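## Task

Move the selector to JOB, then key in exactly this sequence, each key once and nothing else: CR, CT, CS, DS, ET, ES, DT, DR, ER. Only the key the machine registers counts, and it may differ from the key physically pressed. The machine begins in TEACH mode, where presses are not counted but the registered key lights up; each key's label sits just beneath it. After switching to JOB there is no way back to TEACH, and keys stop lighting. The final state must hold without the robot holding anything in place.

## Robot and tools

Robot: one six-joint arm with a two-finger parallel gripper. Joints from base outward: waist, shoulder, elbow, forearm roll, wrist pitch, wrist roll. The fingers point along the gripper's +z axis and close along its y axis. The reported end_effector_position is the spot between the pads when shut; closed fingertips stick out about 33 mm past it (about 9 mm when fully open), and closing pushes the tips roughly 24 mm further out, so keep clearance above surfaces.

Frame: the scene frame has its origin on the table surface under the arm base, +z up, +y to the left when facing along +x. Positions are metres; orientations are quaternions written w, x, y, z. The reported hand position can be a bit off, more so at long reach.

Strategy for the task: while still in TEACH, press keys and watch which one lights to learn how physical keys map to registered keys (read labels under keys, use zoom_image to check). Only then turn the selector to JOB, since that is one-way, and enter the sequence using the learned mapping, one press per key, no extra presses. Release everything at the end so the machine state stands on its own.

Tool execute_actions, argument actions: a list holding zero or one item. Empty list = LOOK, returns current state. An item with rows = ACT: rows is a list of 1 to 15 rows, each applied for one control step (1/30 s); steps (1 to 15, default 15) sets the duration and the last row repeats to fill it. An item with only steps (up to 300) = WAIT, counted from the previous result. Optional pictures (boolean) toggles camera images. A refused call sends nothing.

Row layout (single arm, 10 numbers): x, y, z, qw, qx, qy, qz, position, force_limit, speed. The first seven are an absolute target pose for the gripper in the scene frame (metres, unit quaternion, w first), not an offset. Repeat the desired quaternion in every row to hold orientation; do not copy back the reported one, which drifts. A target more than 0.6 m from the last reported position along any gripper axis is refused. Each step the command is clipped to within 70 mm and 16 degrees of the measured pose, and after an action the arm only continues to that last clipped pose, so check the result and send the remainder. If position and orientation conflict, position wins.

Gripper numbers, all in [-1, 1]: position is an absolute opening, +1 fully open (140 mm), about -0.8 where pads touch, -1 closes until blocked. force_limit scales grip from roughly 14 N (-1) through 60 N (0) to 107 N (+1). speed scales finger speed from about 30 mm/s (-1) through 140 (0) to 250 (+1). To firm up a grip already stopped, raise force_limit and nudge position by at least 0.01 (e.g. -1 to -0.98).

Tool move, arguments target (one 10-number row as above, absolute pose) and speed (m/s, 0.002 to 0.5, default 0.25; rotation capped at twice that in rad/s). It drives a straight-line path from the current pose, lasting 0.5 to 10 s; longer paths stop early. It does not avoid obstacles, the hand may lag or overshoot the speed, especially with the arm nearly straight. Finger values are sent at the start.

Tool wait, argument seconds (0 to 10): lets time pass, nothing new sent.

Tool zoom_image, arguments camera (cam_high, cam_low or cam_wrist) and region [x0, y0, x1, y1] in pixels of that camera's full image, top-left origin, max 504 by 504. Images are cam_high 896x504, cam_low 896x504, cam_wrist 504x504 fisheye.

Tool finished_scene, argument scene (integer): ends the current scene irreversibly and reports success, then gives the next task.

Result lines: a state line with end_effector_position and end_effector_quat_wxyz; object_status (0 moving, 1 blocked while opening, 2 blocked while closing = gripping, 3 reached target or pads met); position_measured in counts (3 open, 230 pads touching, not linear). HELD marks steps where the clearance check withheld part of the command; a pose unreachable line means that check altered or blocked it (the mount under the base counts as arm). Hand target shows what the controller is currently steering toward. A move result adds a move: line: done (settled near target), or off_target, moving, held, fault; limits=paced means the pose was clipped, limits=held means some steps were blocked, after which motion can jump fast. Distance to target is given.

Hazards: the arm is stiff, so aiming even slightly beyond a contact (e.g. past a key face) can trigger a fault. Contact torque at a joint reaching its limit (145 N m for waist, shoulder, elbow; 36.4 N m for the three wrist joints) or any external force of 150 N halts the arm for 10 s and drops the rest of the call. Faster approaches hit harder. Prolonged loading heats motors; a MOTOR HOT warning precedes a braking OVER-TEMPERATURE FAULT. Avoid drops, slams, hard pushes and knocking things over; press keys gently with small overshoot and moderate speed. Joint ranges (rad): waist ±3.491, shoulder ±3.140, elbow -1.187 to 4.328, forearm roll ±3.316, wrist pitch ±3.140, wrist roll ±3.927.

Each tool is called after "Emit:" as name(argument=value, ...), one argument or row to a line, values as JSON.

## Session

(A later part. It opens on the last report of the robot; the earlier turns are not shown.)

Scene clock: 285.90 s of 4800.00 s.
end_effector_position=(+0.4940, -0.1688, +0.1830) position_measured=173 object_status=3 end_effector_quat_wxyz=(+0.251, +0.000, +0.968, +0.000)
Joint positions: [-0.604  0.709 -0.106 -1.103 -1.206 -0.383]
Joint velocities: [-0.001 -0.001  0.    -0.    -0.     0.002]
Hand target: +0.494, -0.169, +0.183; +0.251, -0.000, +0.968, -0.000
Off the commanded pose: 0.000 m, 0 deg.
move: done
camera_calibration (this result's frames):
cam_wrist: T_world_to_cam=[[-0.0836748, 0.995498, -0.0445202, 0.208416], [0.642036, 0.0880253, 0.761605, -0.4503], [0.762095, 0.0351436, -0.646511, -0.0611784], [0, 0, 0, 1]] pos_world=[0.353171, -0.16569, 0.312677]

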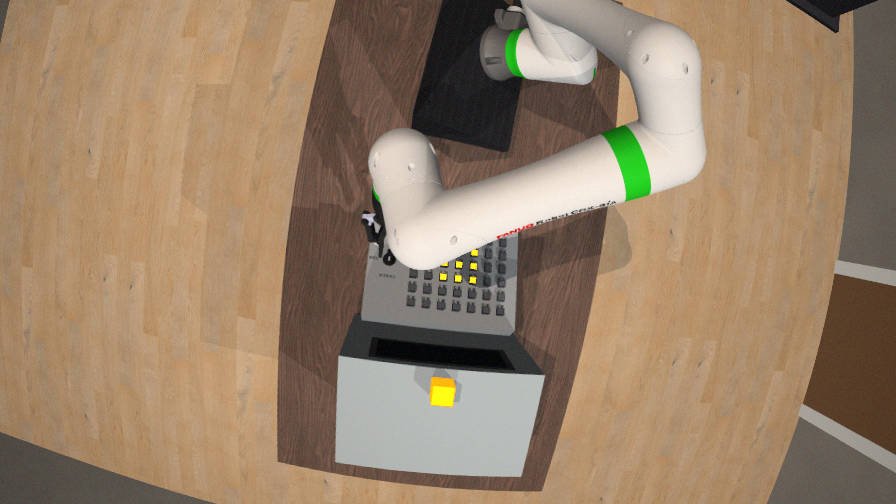

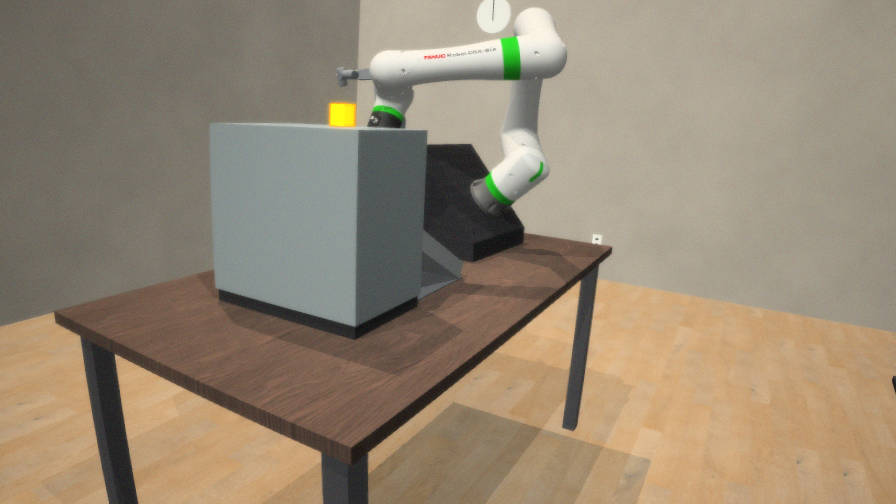

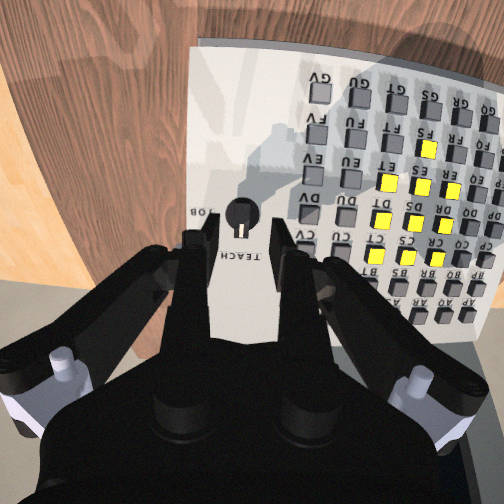

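Emit:
move(
  target=[0.5101,-0.1688,0.1542,0.2504,0,0.9681,0,-0.35,-1,0],
  speed=0.04,
)

Emit:
move(
  target=[0.5101,-0.1688,0.1542,0.2504,0,0.9681,0,-1,-1,0],
  speed=0.04,
)

Scene clock: 331.70 s of 4800.00 s.
end_effector_position=(+0.5102, -0.1688, +0.1543) position_measured=173 object_status=3 end_effector_quat_wxyz=(+0.250, -0.000, +0.968, +0.000)
Joint positions: [-0.556  0.744 -0.103 -1.144 -1.163 -0.365]
Joint velocities: [ 0.    -0.001  0.003  0.     0.001  0.001]
Hand target: +0.510, -0.169, +0.154; +0.250, -0.000, +0.968, +0.000
Off the commanded pose: 0.000 m, 0 deg.
After step 90, 41.67 s passed at rest.
move: done
camera_calibration (this result's frames):
cam_wrist: T_world_to_cam=[[-0.0838708, 0.995481, -0.0445246, 0.208597], [0.642207, 0.0881638, 0.761445, -0.438786], [0.761929, 0.0352689, -0.646699, -0.0919224], [0, 0, 0, 1]] pos_world=[0.369325, -0.165727, 0.283953]

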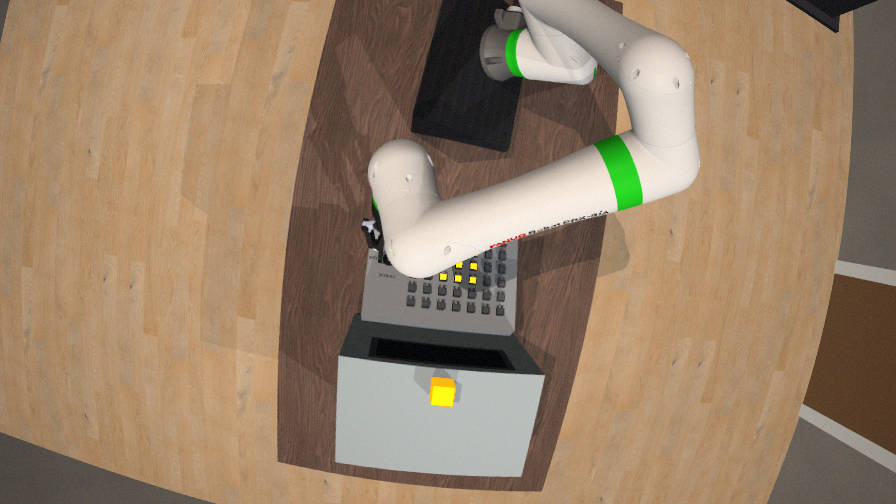

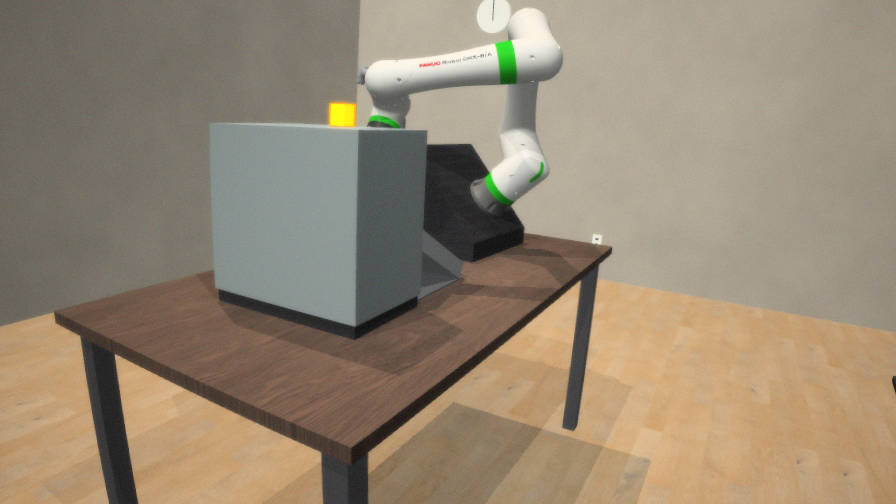

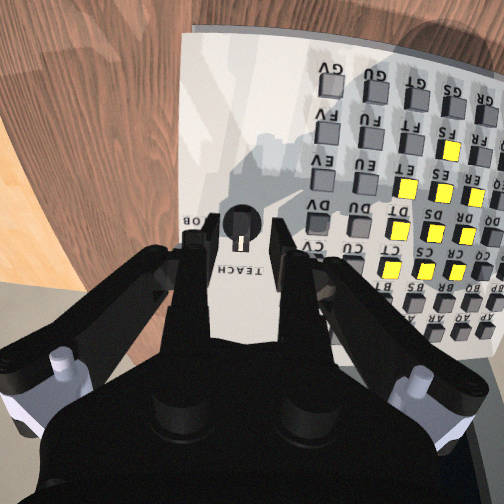

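Scene clock: 332.40 s of 4800.00 s.
end_effector_position=(+0.5101, -0.1689, +0.1542) position_measured=210 object_status=2 end_effector_quat_wxyz=(+0.250, +0.000, +0.968, -0.000)
Joint positions: [-0.556  0.744 -0.103 -1.144 -1.163 -0.365]
Joint velocities: [-0.     0.    -0.001  0.001  0.    -0.001]
Hand target: +0.510, -0.169, +0.154; +0.250, -0.000, +0.968, +0.000
Off the commanded pose: 0.000 m, 0 deg.
move: done
camera_calibration (this result's frames):
cam_wrist: T_world_to_cam=[[-0.0836773, 0.995495, -0.0445742, 0.208562], [0.642245, 0.0880779, 0.761422, -0.438712], [0.761918, 0.0350862, -0.646722, -0.0919497], [0, 0, 0, 1]] pos_world=[0.369271, -0.165756, 0.283876]

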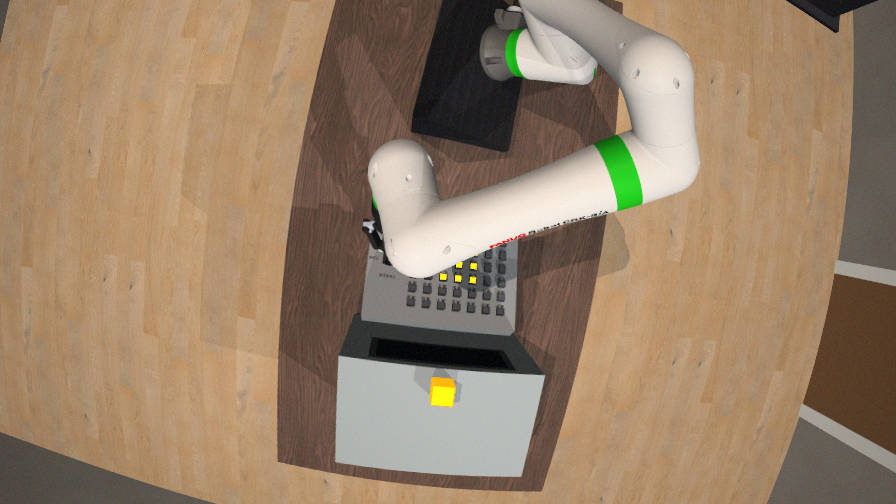

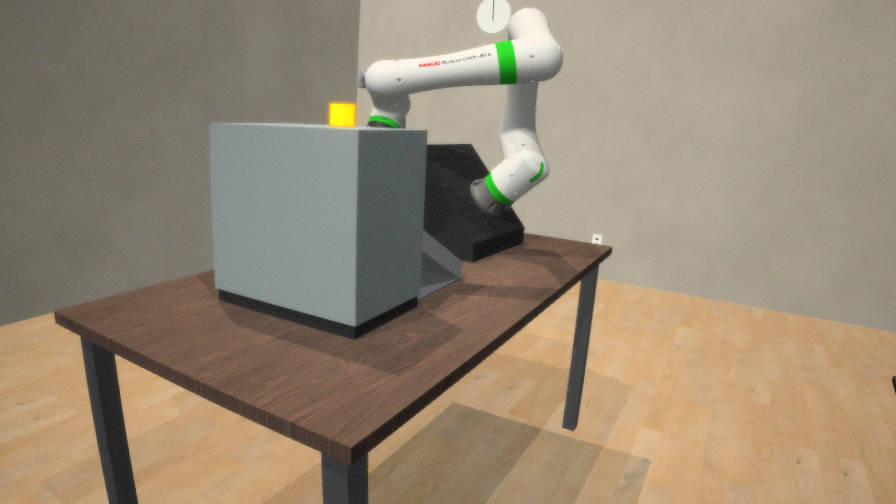

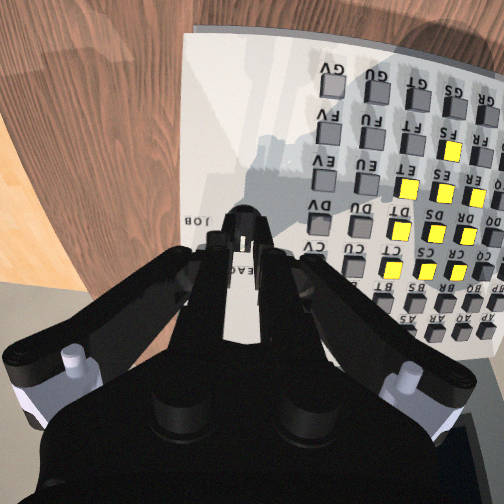

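Emit:
move(
  target=[0.5101,-0.1688,0.1542,0.2504,0,0.9681,0,-0.5,-1,0],
  speed=0.04,
)

Emit:
move(
  target=[0.5101,-0.1708,0.1542,0.2504,0,0.9681,0,-0.5,-1,0],
  speed=0.01,
)

Emit:
move(
  target=[0.5101,-0.1708,0.1542,0.2504,0,0.9681,0,-1,-1,0],
  speed=0.04,
)

Scene clock: 339.83 s of 4800.00 s.
end_effector_position=(+0.5101, -0.1688, +0.1542) position_measured=192 object_status=3 end_effector_quat_wxyz=(+0.250, +0.000, +0.968, +0.000)
Joint positions: [-0.556  0.744 -0.103 -1.144 -1.163 -0.365]
Joint velocities: [-0.    -0.001 -0.001  0.001 -0.    -0.   ]
Hand target: +0.510, -0.169, +0.154; +0.250, +0.000, +0.968, -0.000
Off the commanded pose: 0.000 m, 0 deg.
After step 90, 3.73 s passed at rest.
move: done
camera_calibration (this result's frames):
cam_wrist: T_world_to_cam=[[-0.0837107, 0.995495, -0.0445121, 0.208467], [0.642263, 0.0880529, 0.76141, -0.438697], [0.761899, 0.0351497, -0.646741, -0.0919003], [0, 0, 0, 1]] pos_world=[0.369229, -0.165669, 0.283872]

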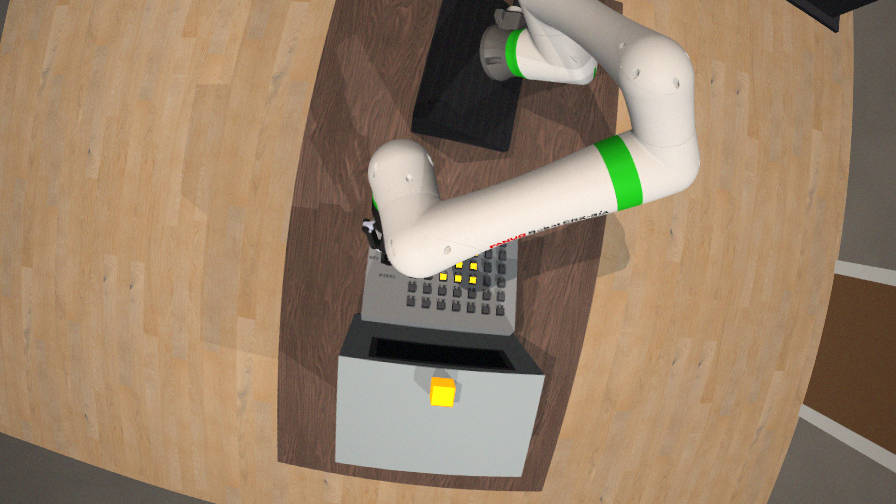

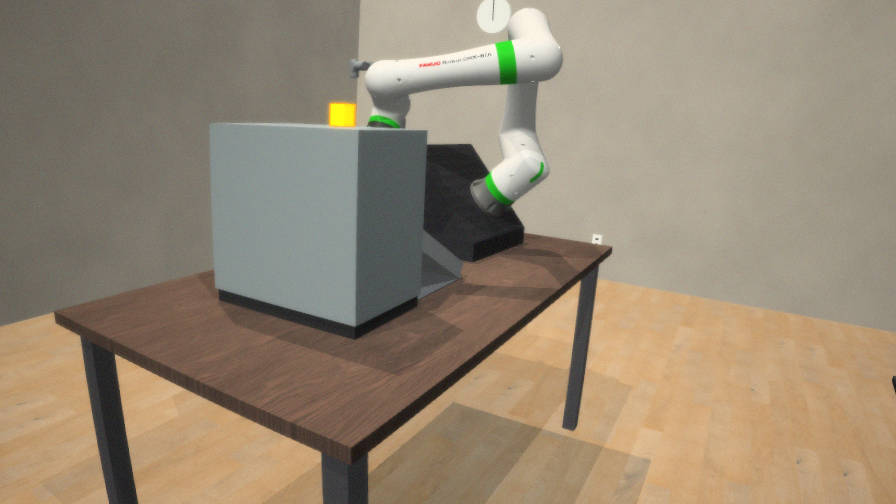

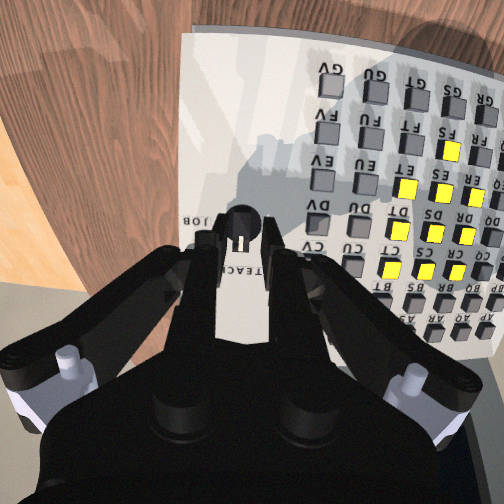

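Scene clock: 340.53 s of 4800.00 s.
end_effector_position=(+0.5101, -0.1708, +0.1542) position_measured=192 object_status=3 end_effector_quat_wxyz=(+0.250, +0.000, +0.968, -0.000)
Joint positions: [-0.558  0.749 -0.099 -1.144 -1.163 -0.364]
Joint velocities: [-0.001  0.    -0.001  0.     0.     0.001]
Hand target: +0.510, -0.171, +0.154; +0.250, +0.000, +0.968, -0.000
Off the commanded pose: 0.000 m, 0 deg.
move: done
camera_calibration (this result's frames):
cam_wrist: T_world_to_cam=[[-0.0837453, 0.99549, -0.0445628, 0.210506], [0.64224, 0.0881131, 0.761422, -0.438551], [0.761915, 0.0351456, -0.646723, -0.0918549], [0, 0, 0, 1]] pos_world=[0.369269, -0.167686, 0.283899]

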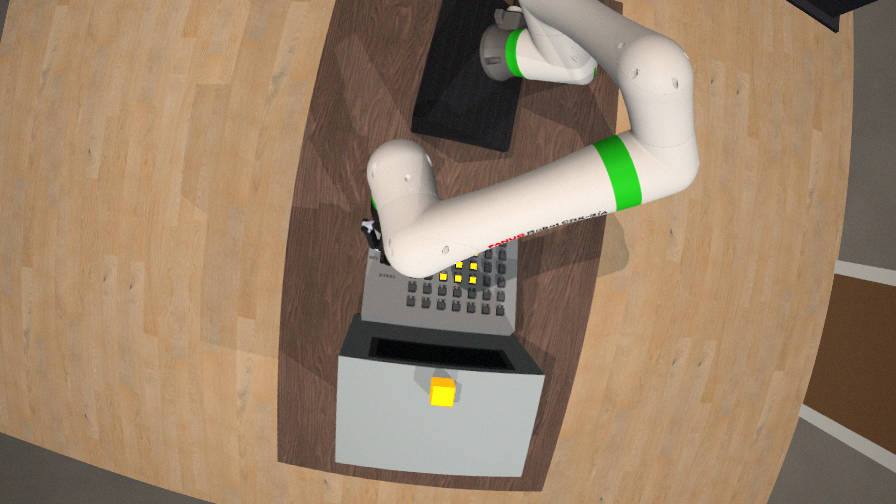

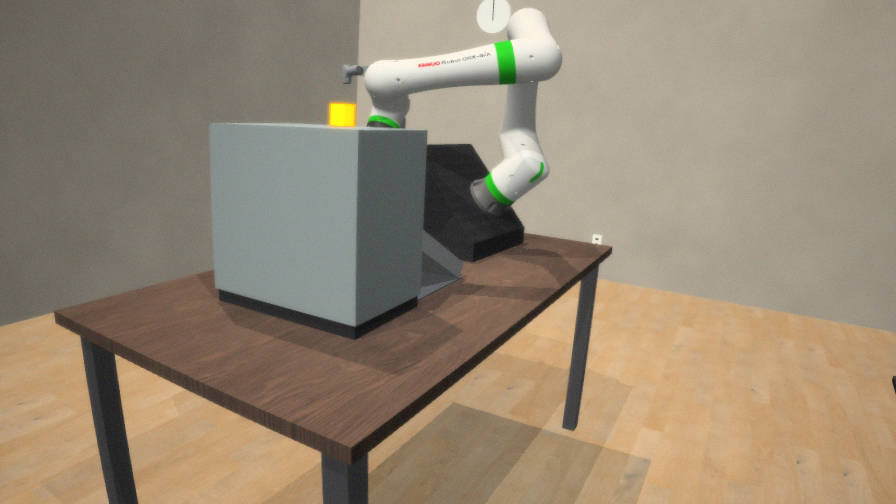

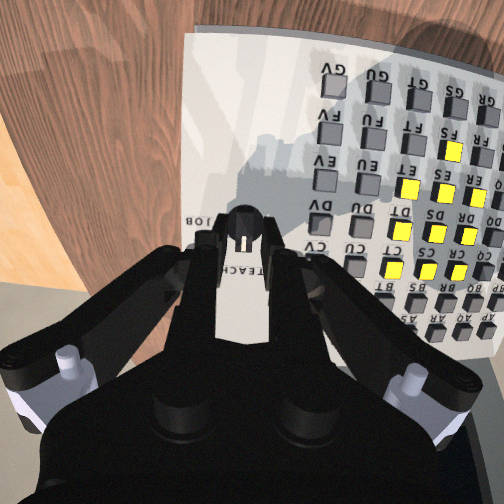

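Scene clock: 341.23 s of 4800.00 s.
end_effector_position=(+0.5100, -0.1709, +0.1542) position_measured=213 object_status=2 end_effector_quat_wxyz=(+0.250, -0.000, +0.968, -0.000)
Joint positions: [-0.558  0.749 -0.099 -1.144 -1.163 -0.364]
Joint velocities: [ 0.001  0.    -0.    -0.    -0.    -0.001]
Hand target: +0.510, -0.171, +0.154; +0.250, -0.000, +0.968, +0.000
Off the commanded pose: 0.000 m, 0 deg.
move: done
camera_calibration (this result's frames):
cam_wrist: T_world_to_cam=[[-0.0837312, 0.995487, -0.0446662, 0.210611], [0.642357, 0.0881884, 0.761314, -0.438526], [0.761818, 0.0350541, -0.646843, -0.0917402], [0, 0, 0, 1]] pos_world=[0.369214, -0.167772, 0.283922]

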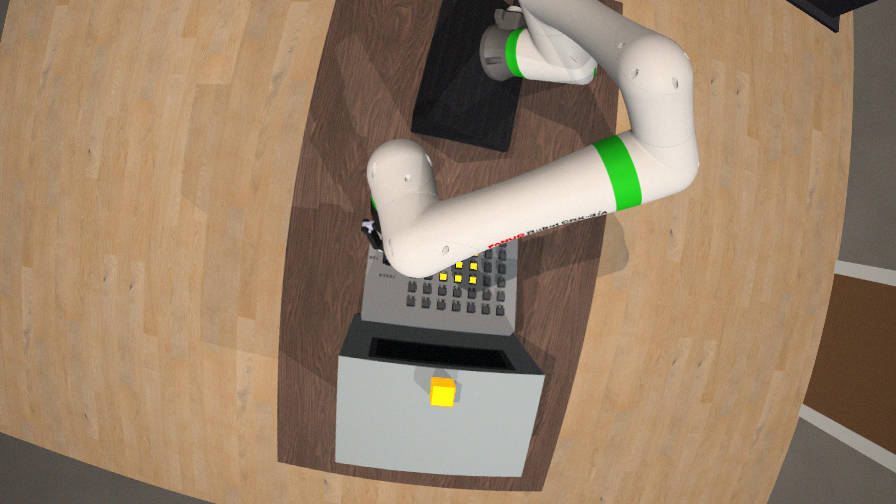

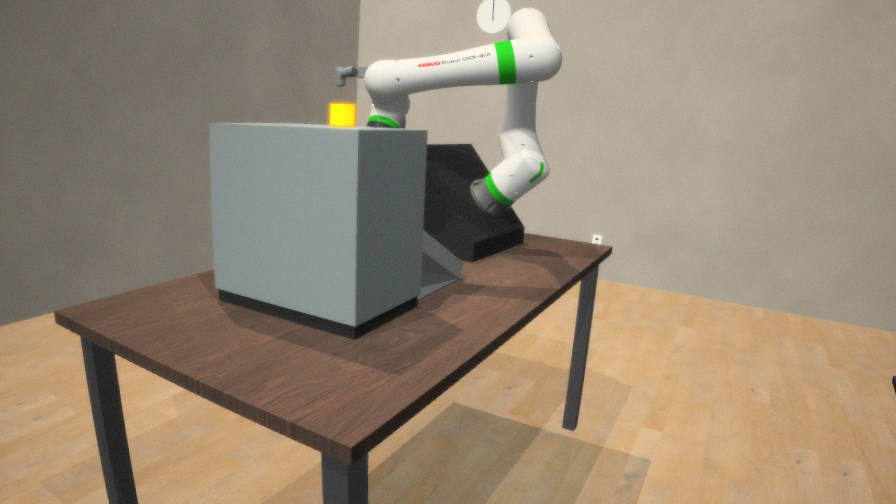

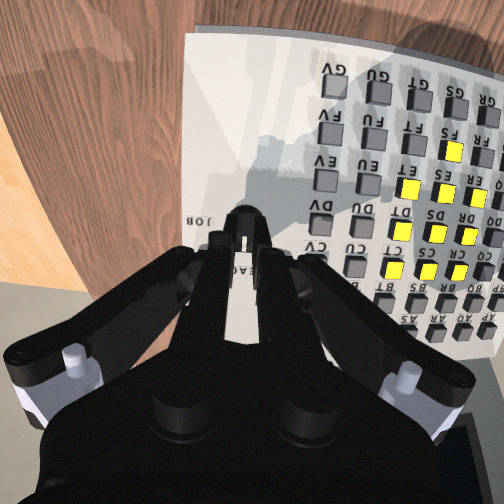

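Emit:
move(
  target=[0.5101,-0.1708,0.1542,0.2483,0.1264,0.9598,0.0327,-1,-1,0],
  speed=0.06,
)

Scene clock: 347.07 s of 4800.00 s.
end_effector_position=(+0.5101, -0.1708, +0.1542) position_measured=213 object_status=2 end_effector_quat_wxyz=(+0.248, +0.126, +0.960, +0.033)
Joint positions: [-0.558  0.749 -0.1   -1.144 -1.163 -0.625]
Joint velocities: [-0.001  0.003 -0.001 -0.    -0.001 -0.003]
Hand target: +0.510, -0.171, +0.154; +0.248, +0.126, +0.960, +0.033
Off the commanded pose: 0.000 m, 0 deg.
After step 90, 0.40 s passed at rest.
move: done
camera_calibration (this result's frames):
cam_wrist: T_world_to_cam=[[0.144357, 0.986128, 0.0819325, 0.0730671], [0.634296, -0.155768, 0.757235, -0.475512], [0.759493, -0.0573426, -0.647983, -0.106217], [0, 0, 0, 1]] pos_world=[0.371739, -0.152214, 0.28526]

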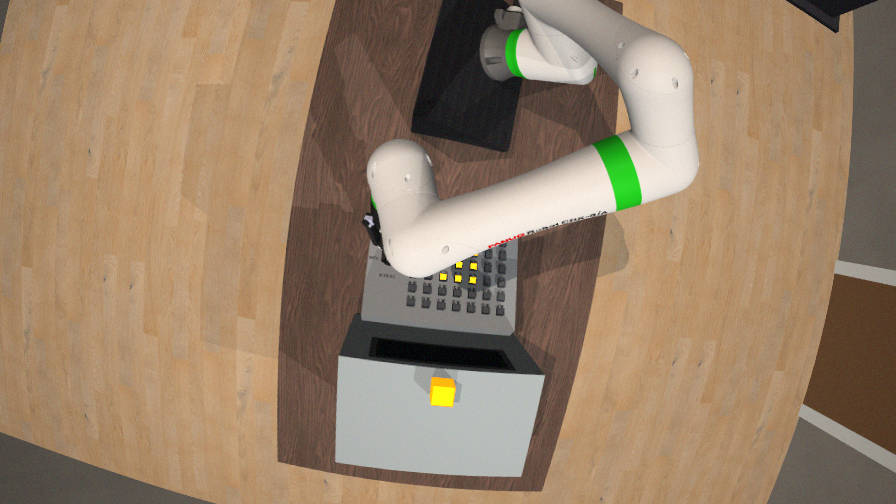

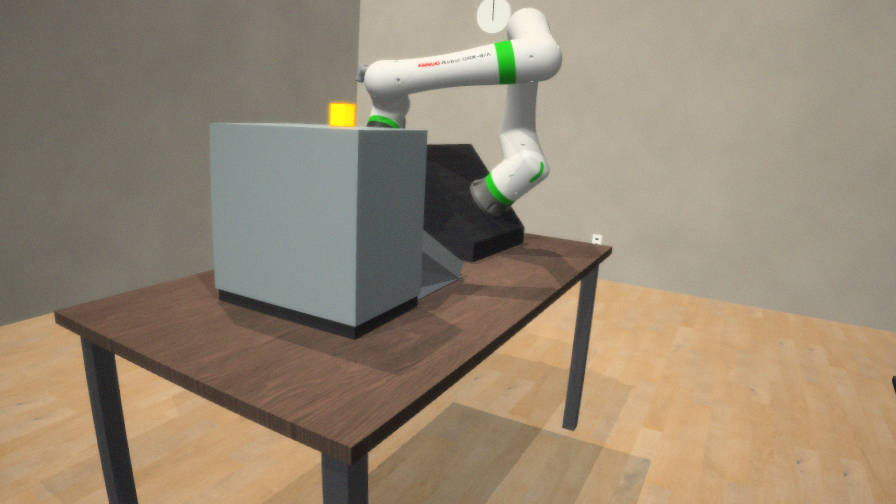

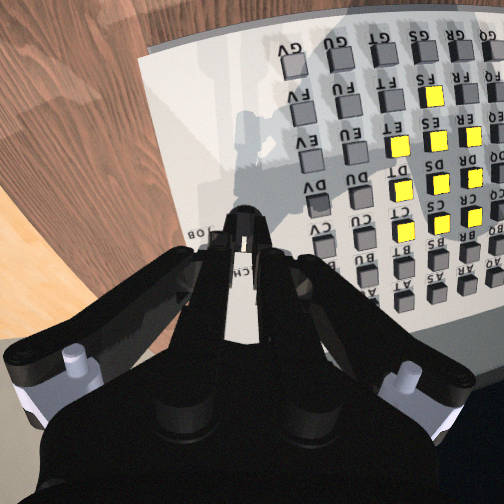

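Emit:
move(
  target=[0.5101,-0.1708,0.1542,0.2419,0.2506,0.9351,0.0648,-1,-1,0],
  speed=0.06,
)

Scene clock: 366.43 s of 4800.00 s.
end_effector_position=(+0.5101, -0.1708, +0.1542) position_measured=213 object_status=2 end_effector_quat_wxyz=(+0.242, +0.251, +0.935, +0.065)
Joint positions: [-0.558  0.749 -0.1   -1.144 -1.163 -0.887]
Joint velocities: [-0.001  0.001  0.    -0.001 -0.    -0.004]
Hand target: +0.510, -0.171, +0.154; +0.242, +0.251, +0.935, +0.065
Off the commanded pose: 0.000 m, 0 deg.
After step 90, 13.93 s passed at rest.
move: done
camera_calibration (this result's frames):
cam_wrist: T_world_to_cam=[[0.362664, 0.909559, 0.202921, -0.0699934], [0.571614, -0.389084, 0.722406, -0.477996], [0.736025, -0.145998, -0.661024, -0.107373], [0, 0, 0, 1]] pos_world=[0.377643, -0.137994, 0.288534]

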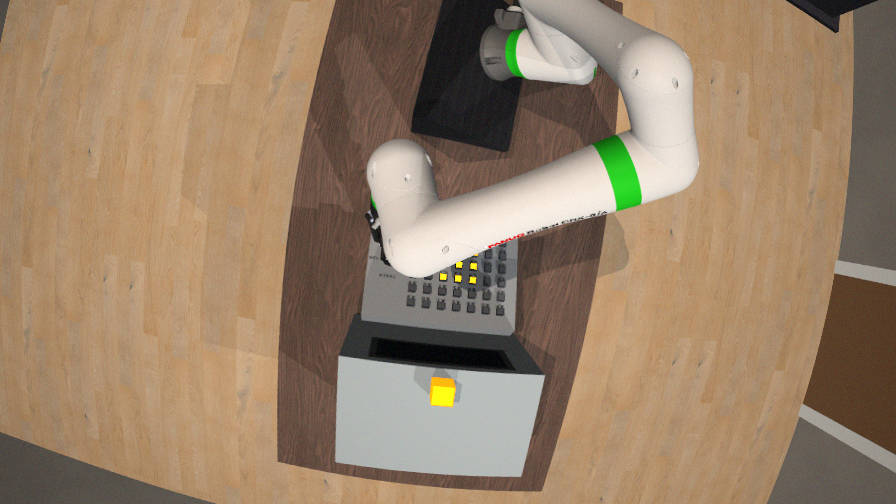

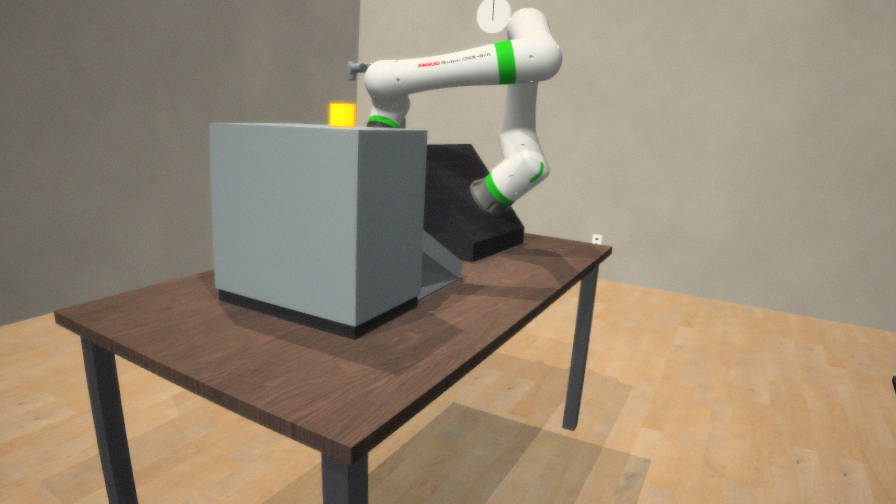

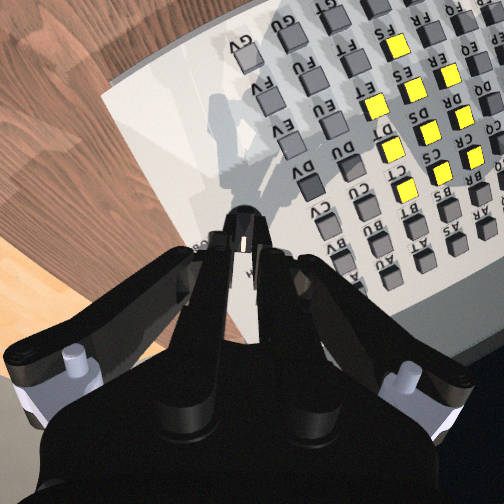

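Emit:
move(
  target=[0.5101,-0.1708,0.1542,0.2313,0.3705,0.8944,0.0958,-1,-1,0],
  speed=0.06,
)

Emit:
move(
  target=[0.5101,-0.1708,0.1542,0.2169,0.4841,0.8384,0.1252,-1,-1,0],
  speed=0.06,
)

Scene clock: 373.17 s of 4800.00 s.
end_effector_position=(+0.5101, -0.1708, +0.1542) position_measured=213 object_status=2 end_effector_quat_wxyz=(+0.231, +0.370, +0.894, +0.096)
Joint positions: [-0.558  0.749 -0.099 -1.144 -1.163 -1.149]
Joint velocities: [ 0.    -0.    -0.     0.001  0.    -0.005]
Hand target: +0.510, -0.171, +0.154; +0.231, +0.371, +0.894, +0.096
Off the commanded pose: 0.000 m, 0 deg.
After step 90, 1.30 s passed at rest.
move: done
camera_calibration (this result's frames):
cam_wrist: T_world_to_cam=[[0.556136, 0.771064, 0.310119, -0.20888], [0.45836, -0.59583, 0.659464, -0.445853], [0.693267, -0.224605, -0.684787, -0.0953199], [0, 0, 0, 1]] pos_world=[0.386609, -0.126002, 0.293528]

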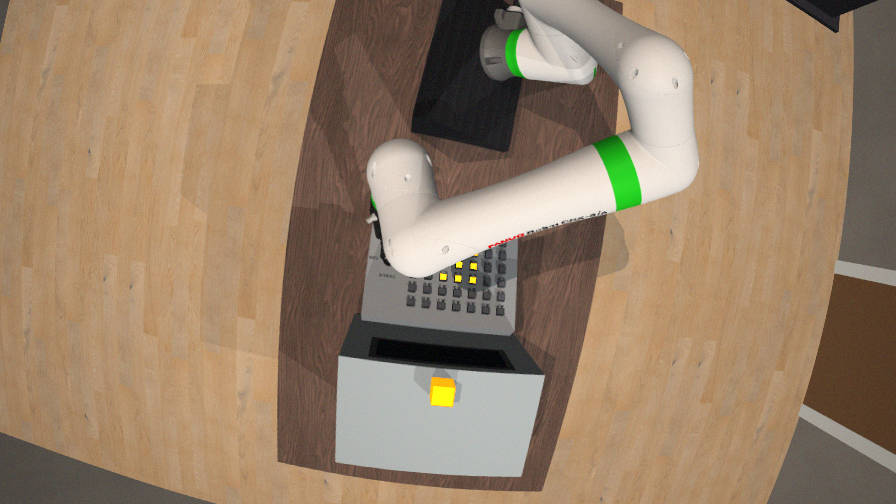

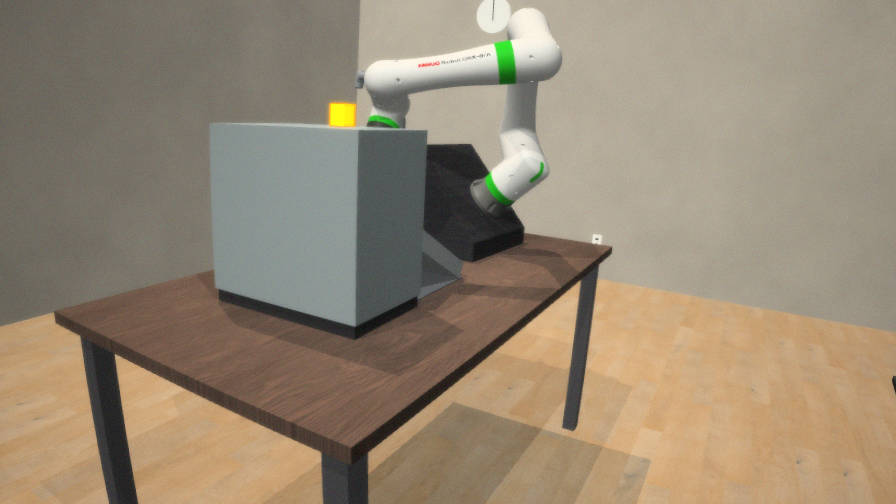

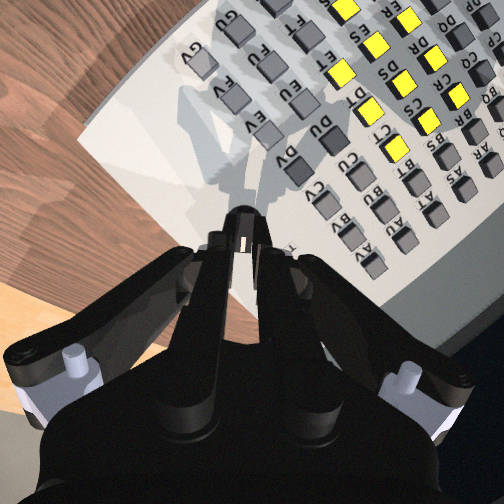

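Scene clock: 375.60 s of 4800.00 s.
end_effector_position=(+0.5101, -0.1708, +0.1542) position_measured=213 object_status=2 end_effector_quat_wxyz=(+0.217, +0.484, +0.838, +0.125)
Joint positions: [-0.558  0.749 -0.1   -1.144 -1.163 -1.411]
Joint velocities: [-0.001 -0.001 -0.001  0.     0.    -0.005]
Hand target: +0.510, -0.171, +0.154; +0.217, +0.484, +0.838, +0.125
Off the commanded pose: 0.000 m, 0 deg.
move: done
camera_calibration (this result's frames):
cam_wrist: T_world_to_cam=[[0.711719, 0.579843, 0.396533, -0.334189], [0.301777, -0.762126, 0.572796, -0.381018], [0.63434, -0.288005, -0.717403, -0.0710788], [0, 0, 0, 1]] pos_world=[0.397919, -0.117077, 0.29977]

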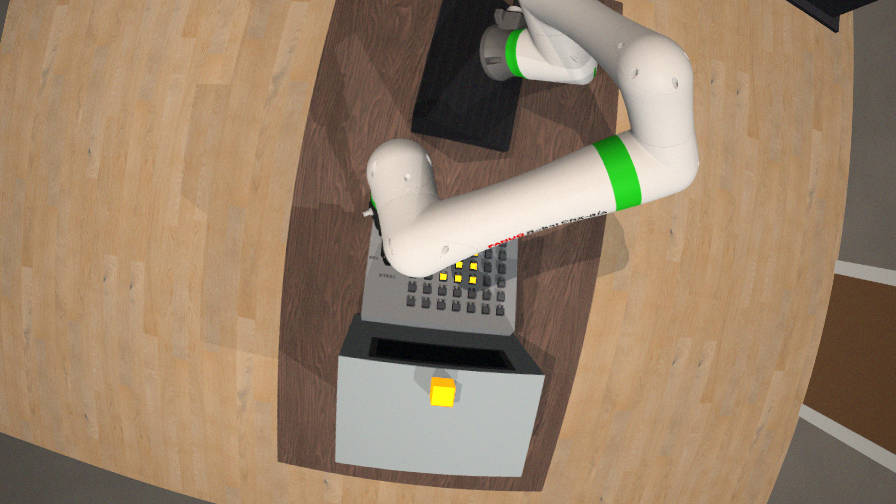

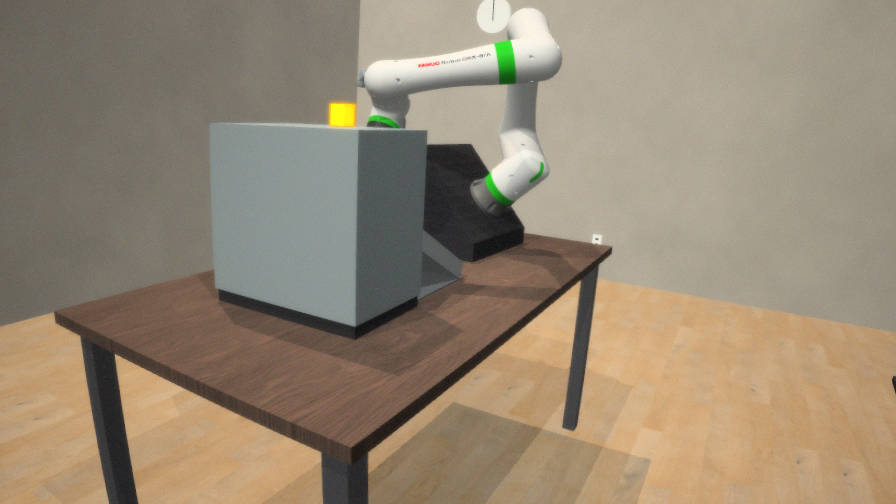

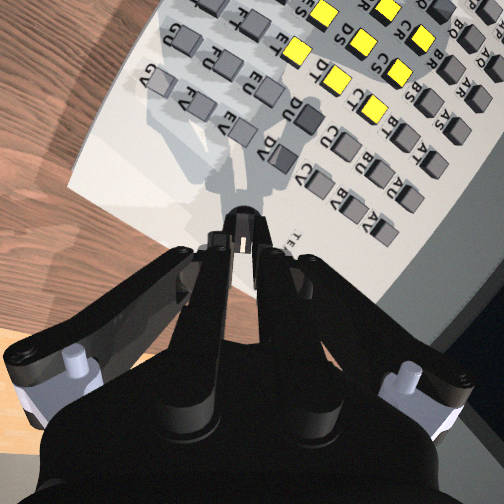

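Emit:
move(
  target=[0.5101,-0.1708,0.1542,0.1987,0.5893,0.7680,0.1524,-1,-1,0],
  speed=0.06,
)

Scene clock: 380.40 s of 4800.00 s.
end_effector_position=(+0.5101, -0.1708, +0.1542) position_measured=213 object_status=2 end_effector_quat_wxyz=(+0.199, +0.589, +0.768, +0.152)
Joint positions: [-0.558  0.749 -0.1   -1.144 -1.163 -1.672]
Joint velocities: [ 0.    -0.     0.002 -0.001  0.    -0.004]
Hand target: +0.510, -0.171, +0.154; +0.199, +0.589, +0.768, +0.152
Off the commanded pose: 0.000 m, 0 deg.
move: done
camera_calibration (this result's frames):
cam_wrist: T_world_to_cam=[[0.818643, 0.349371, 0.455811, -0.437259], [0.113266, -0.876308, 0.468246, -0.288207], [0.563023, -0.331698, -0.756955, -0.0360511], [0, 0, 0, 1]] pos_world=[0.410901, -0.111751, 0.306971]

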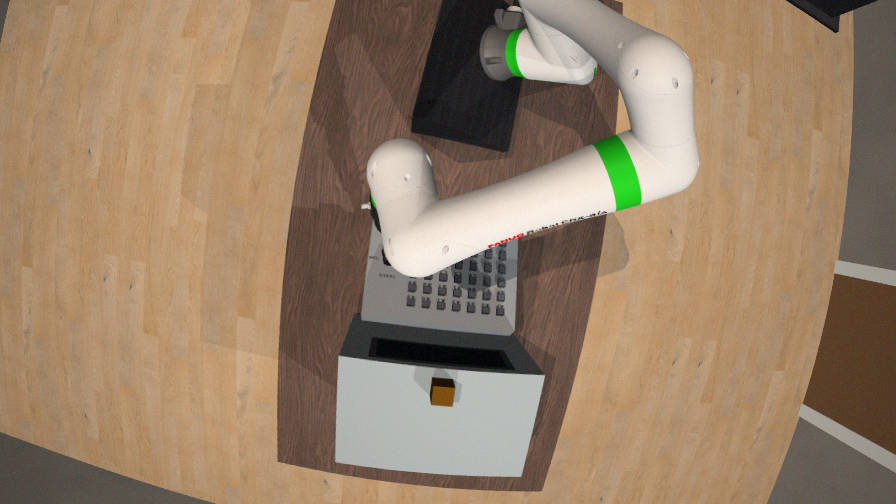

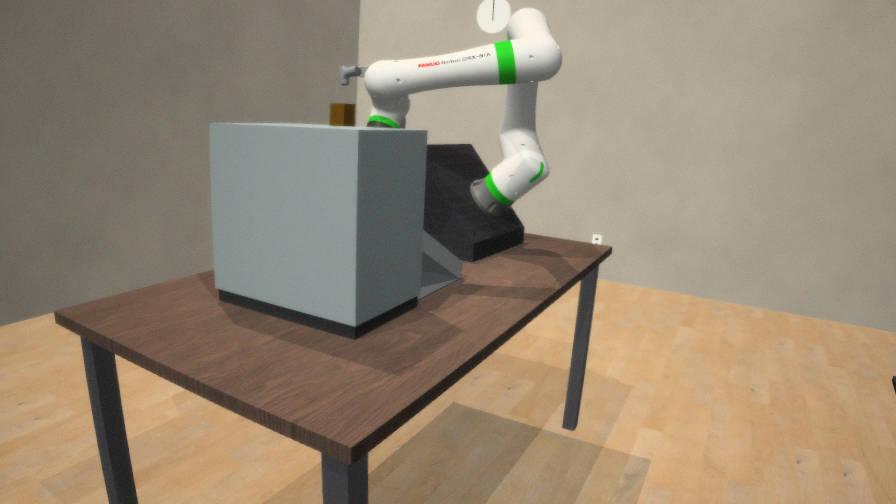

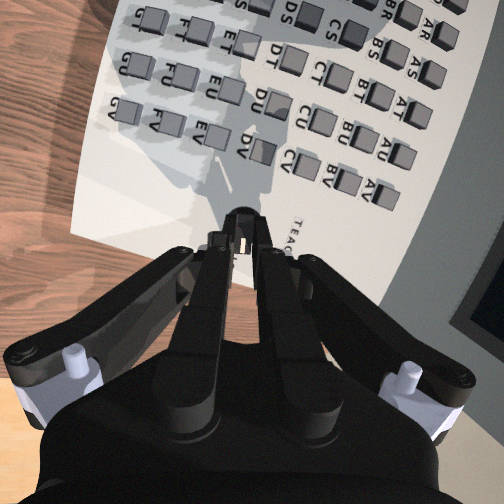

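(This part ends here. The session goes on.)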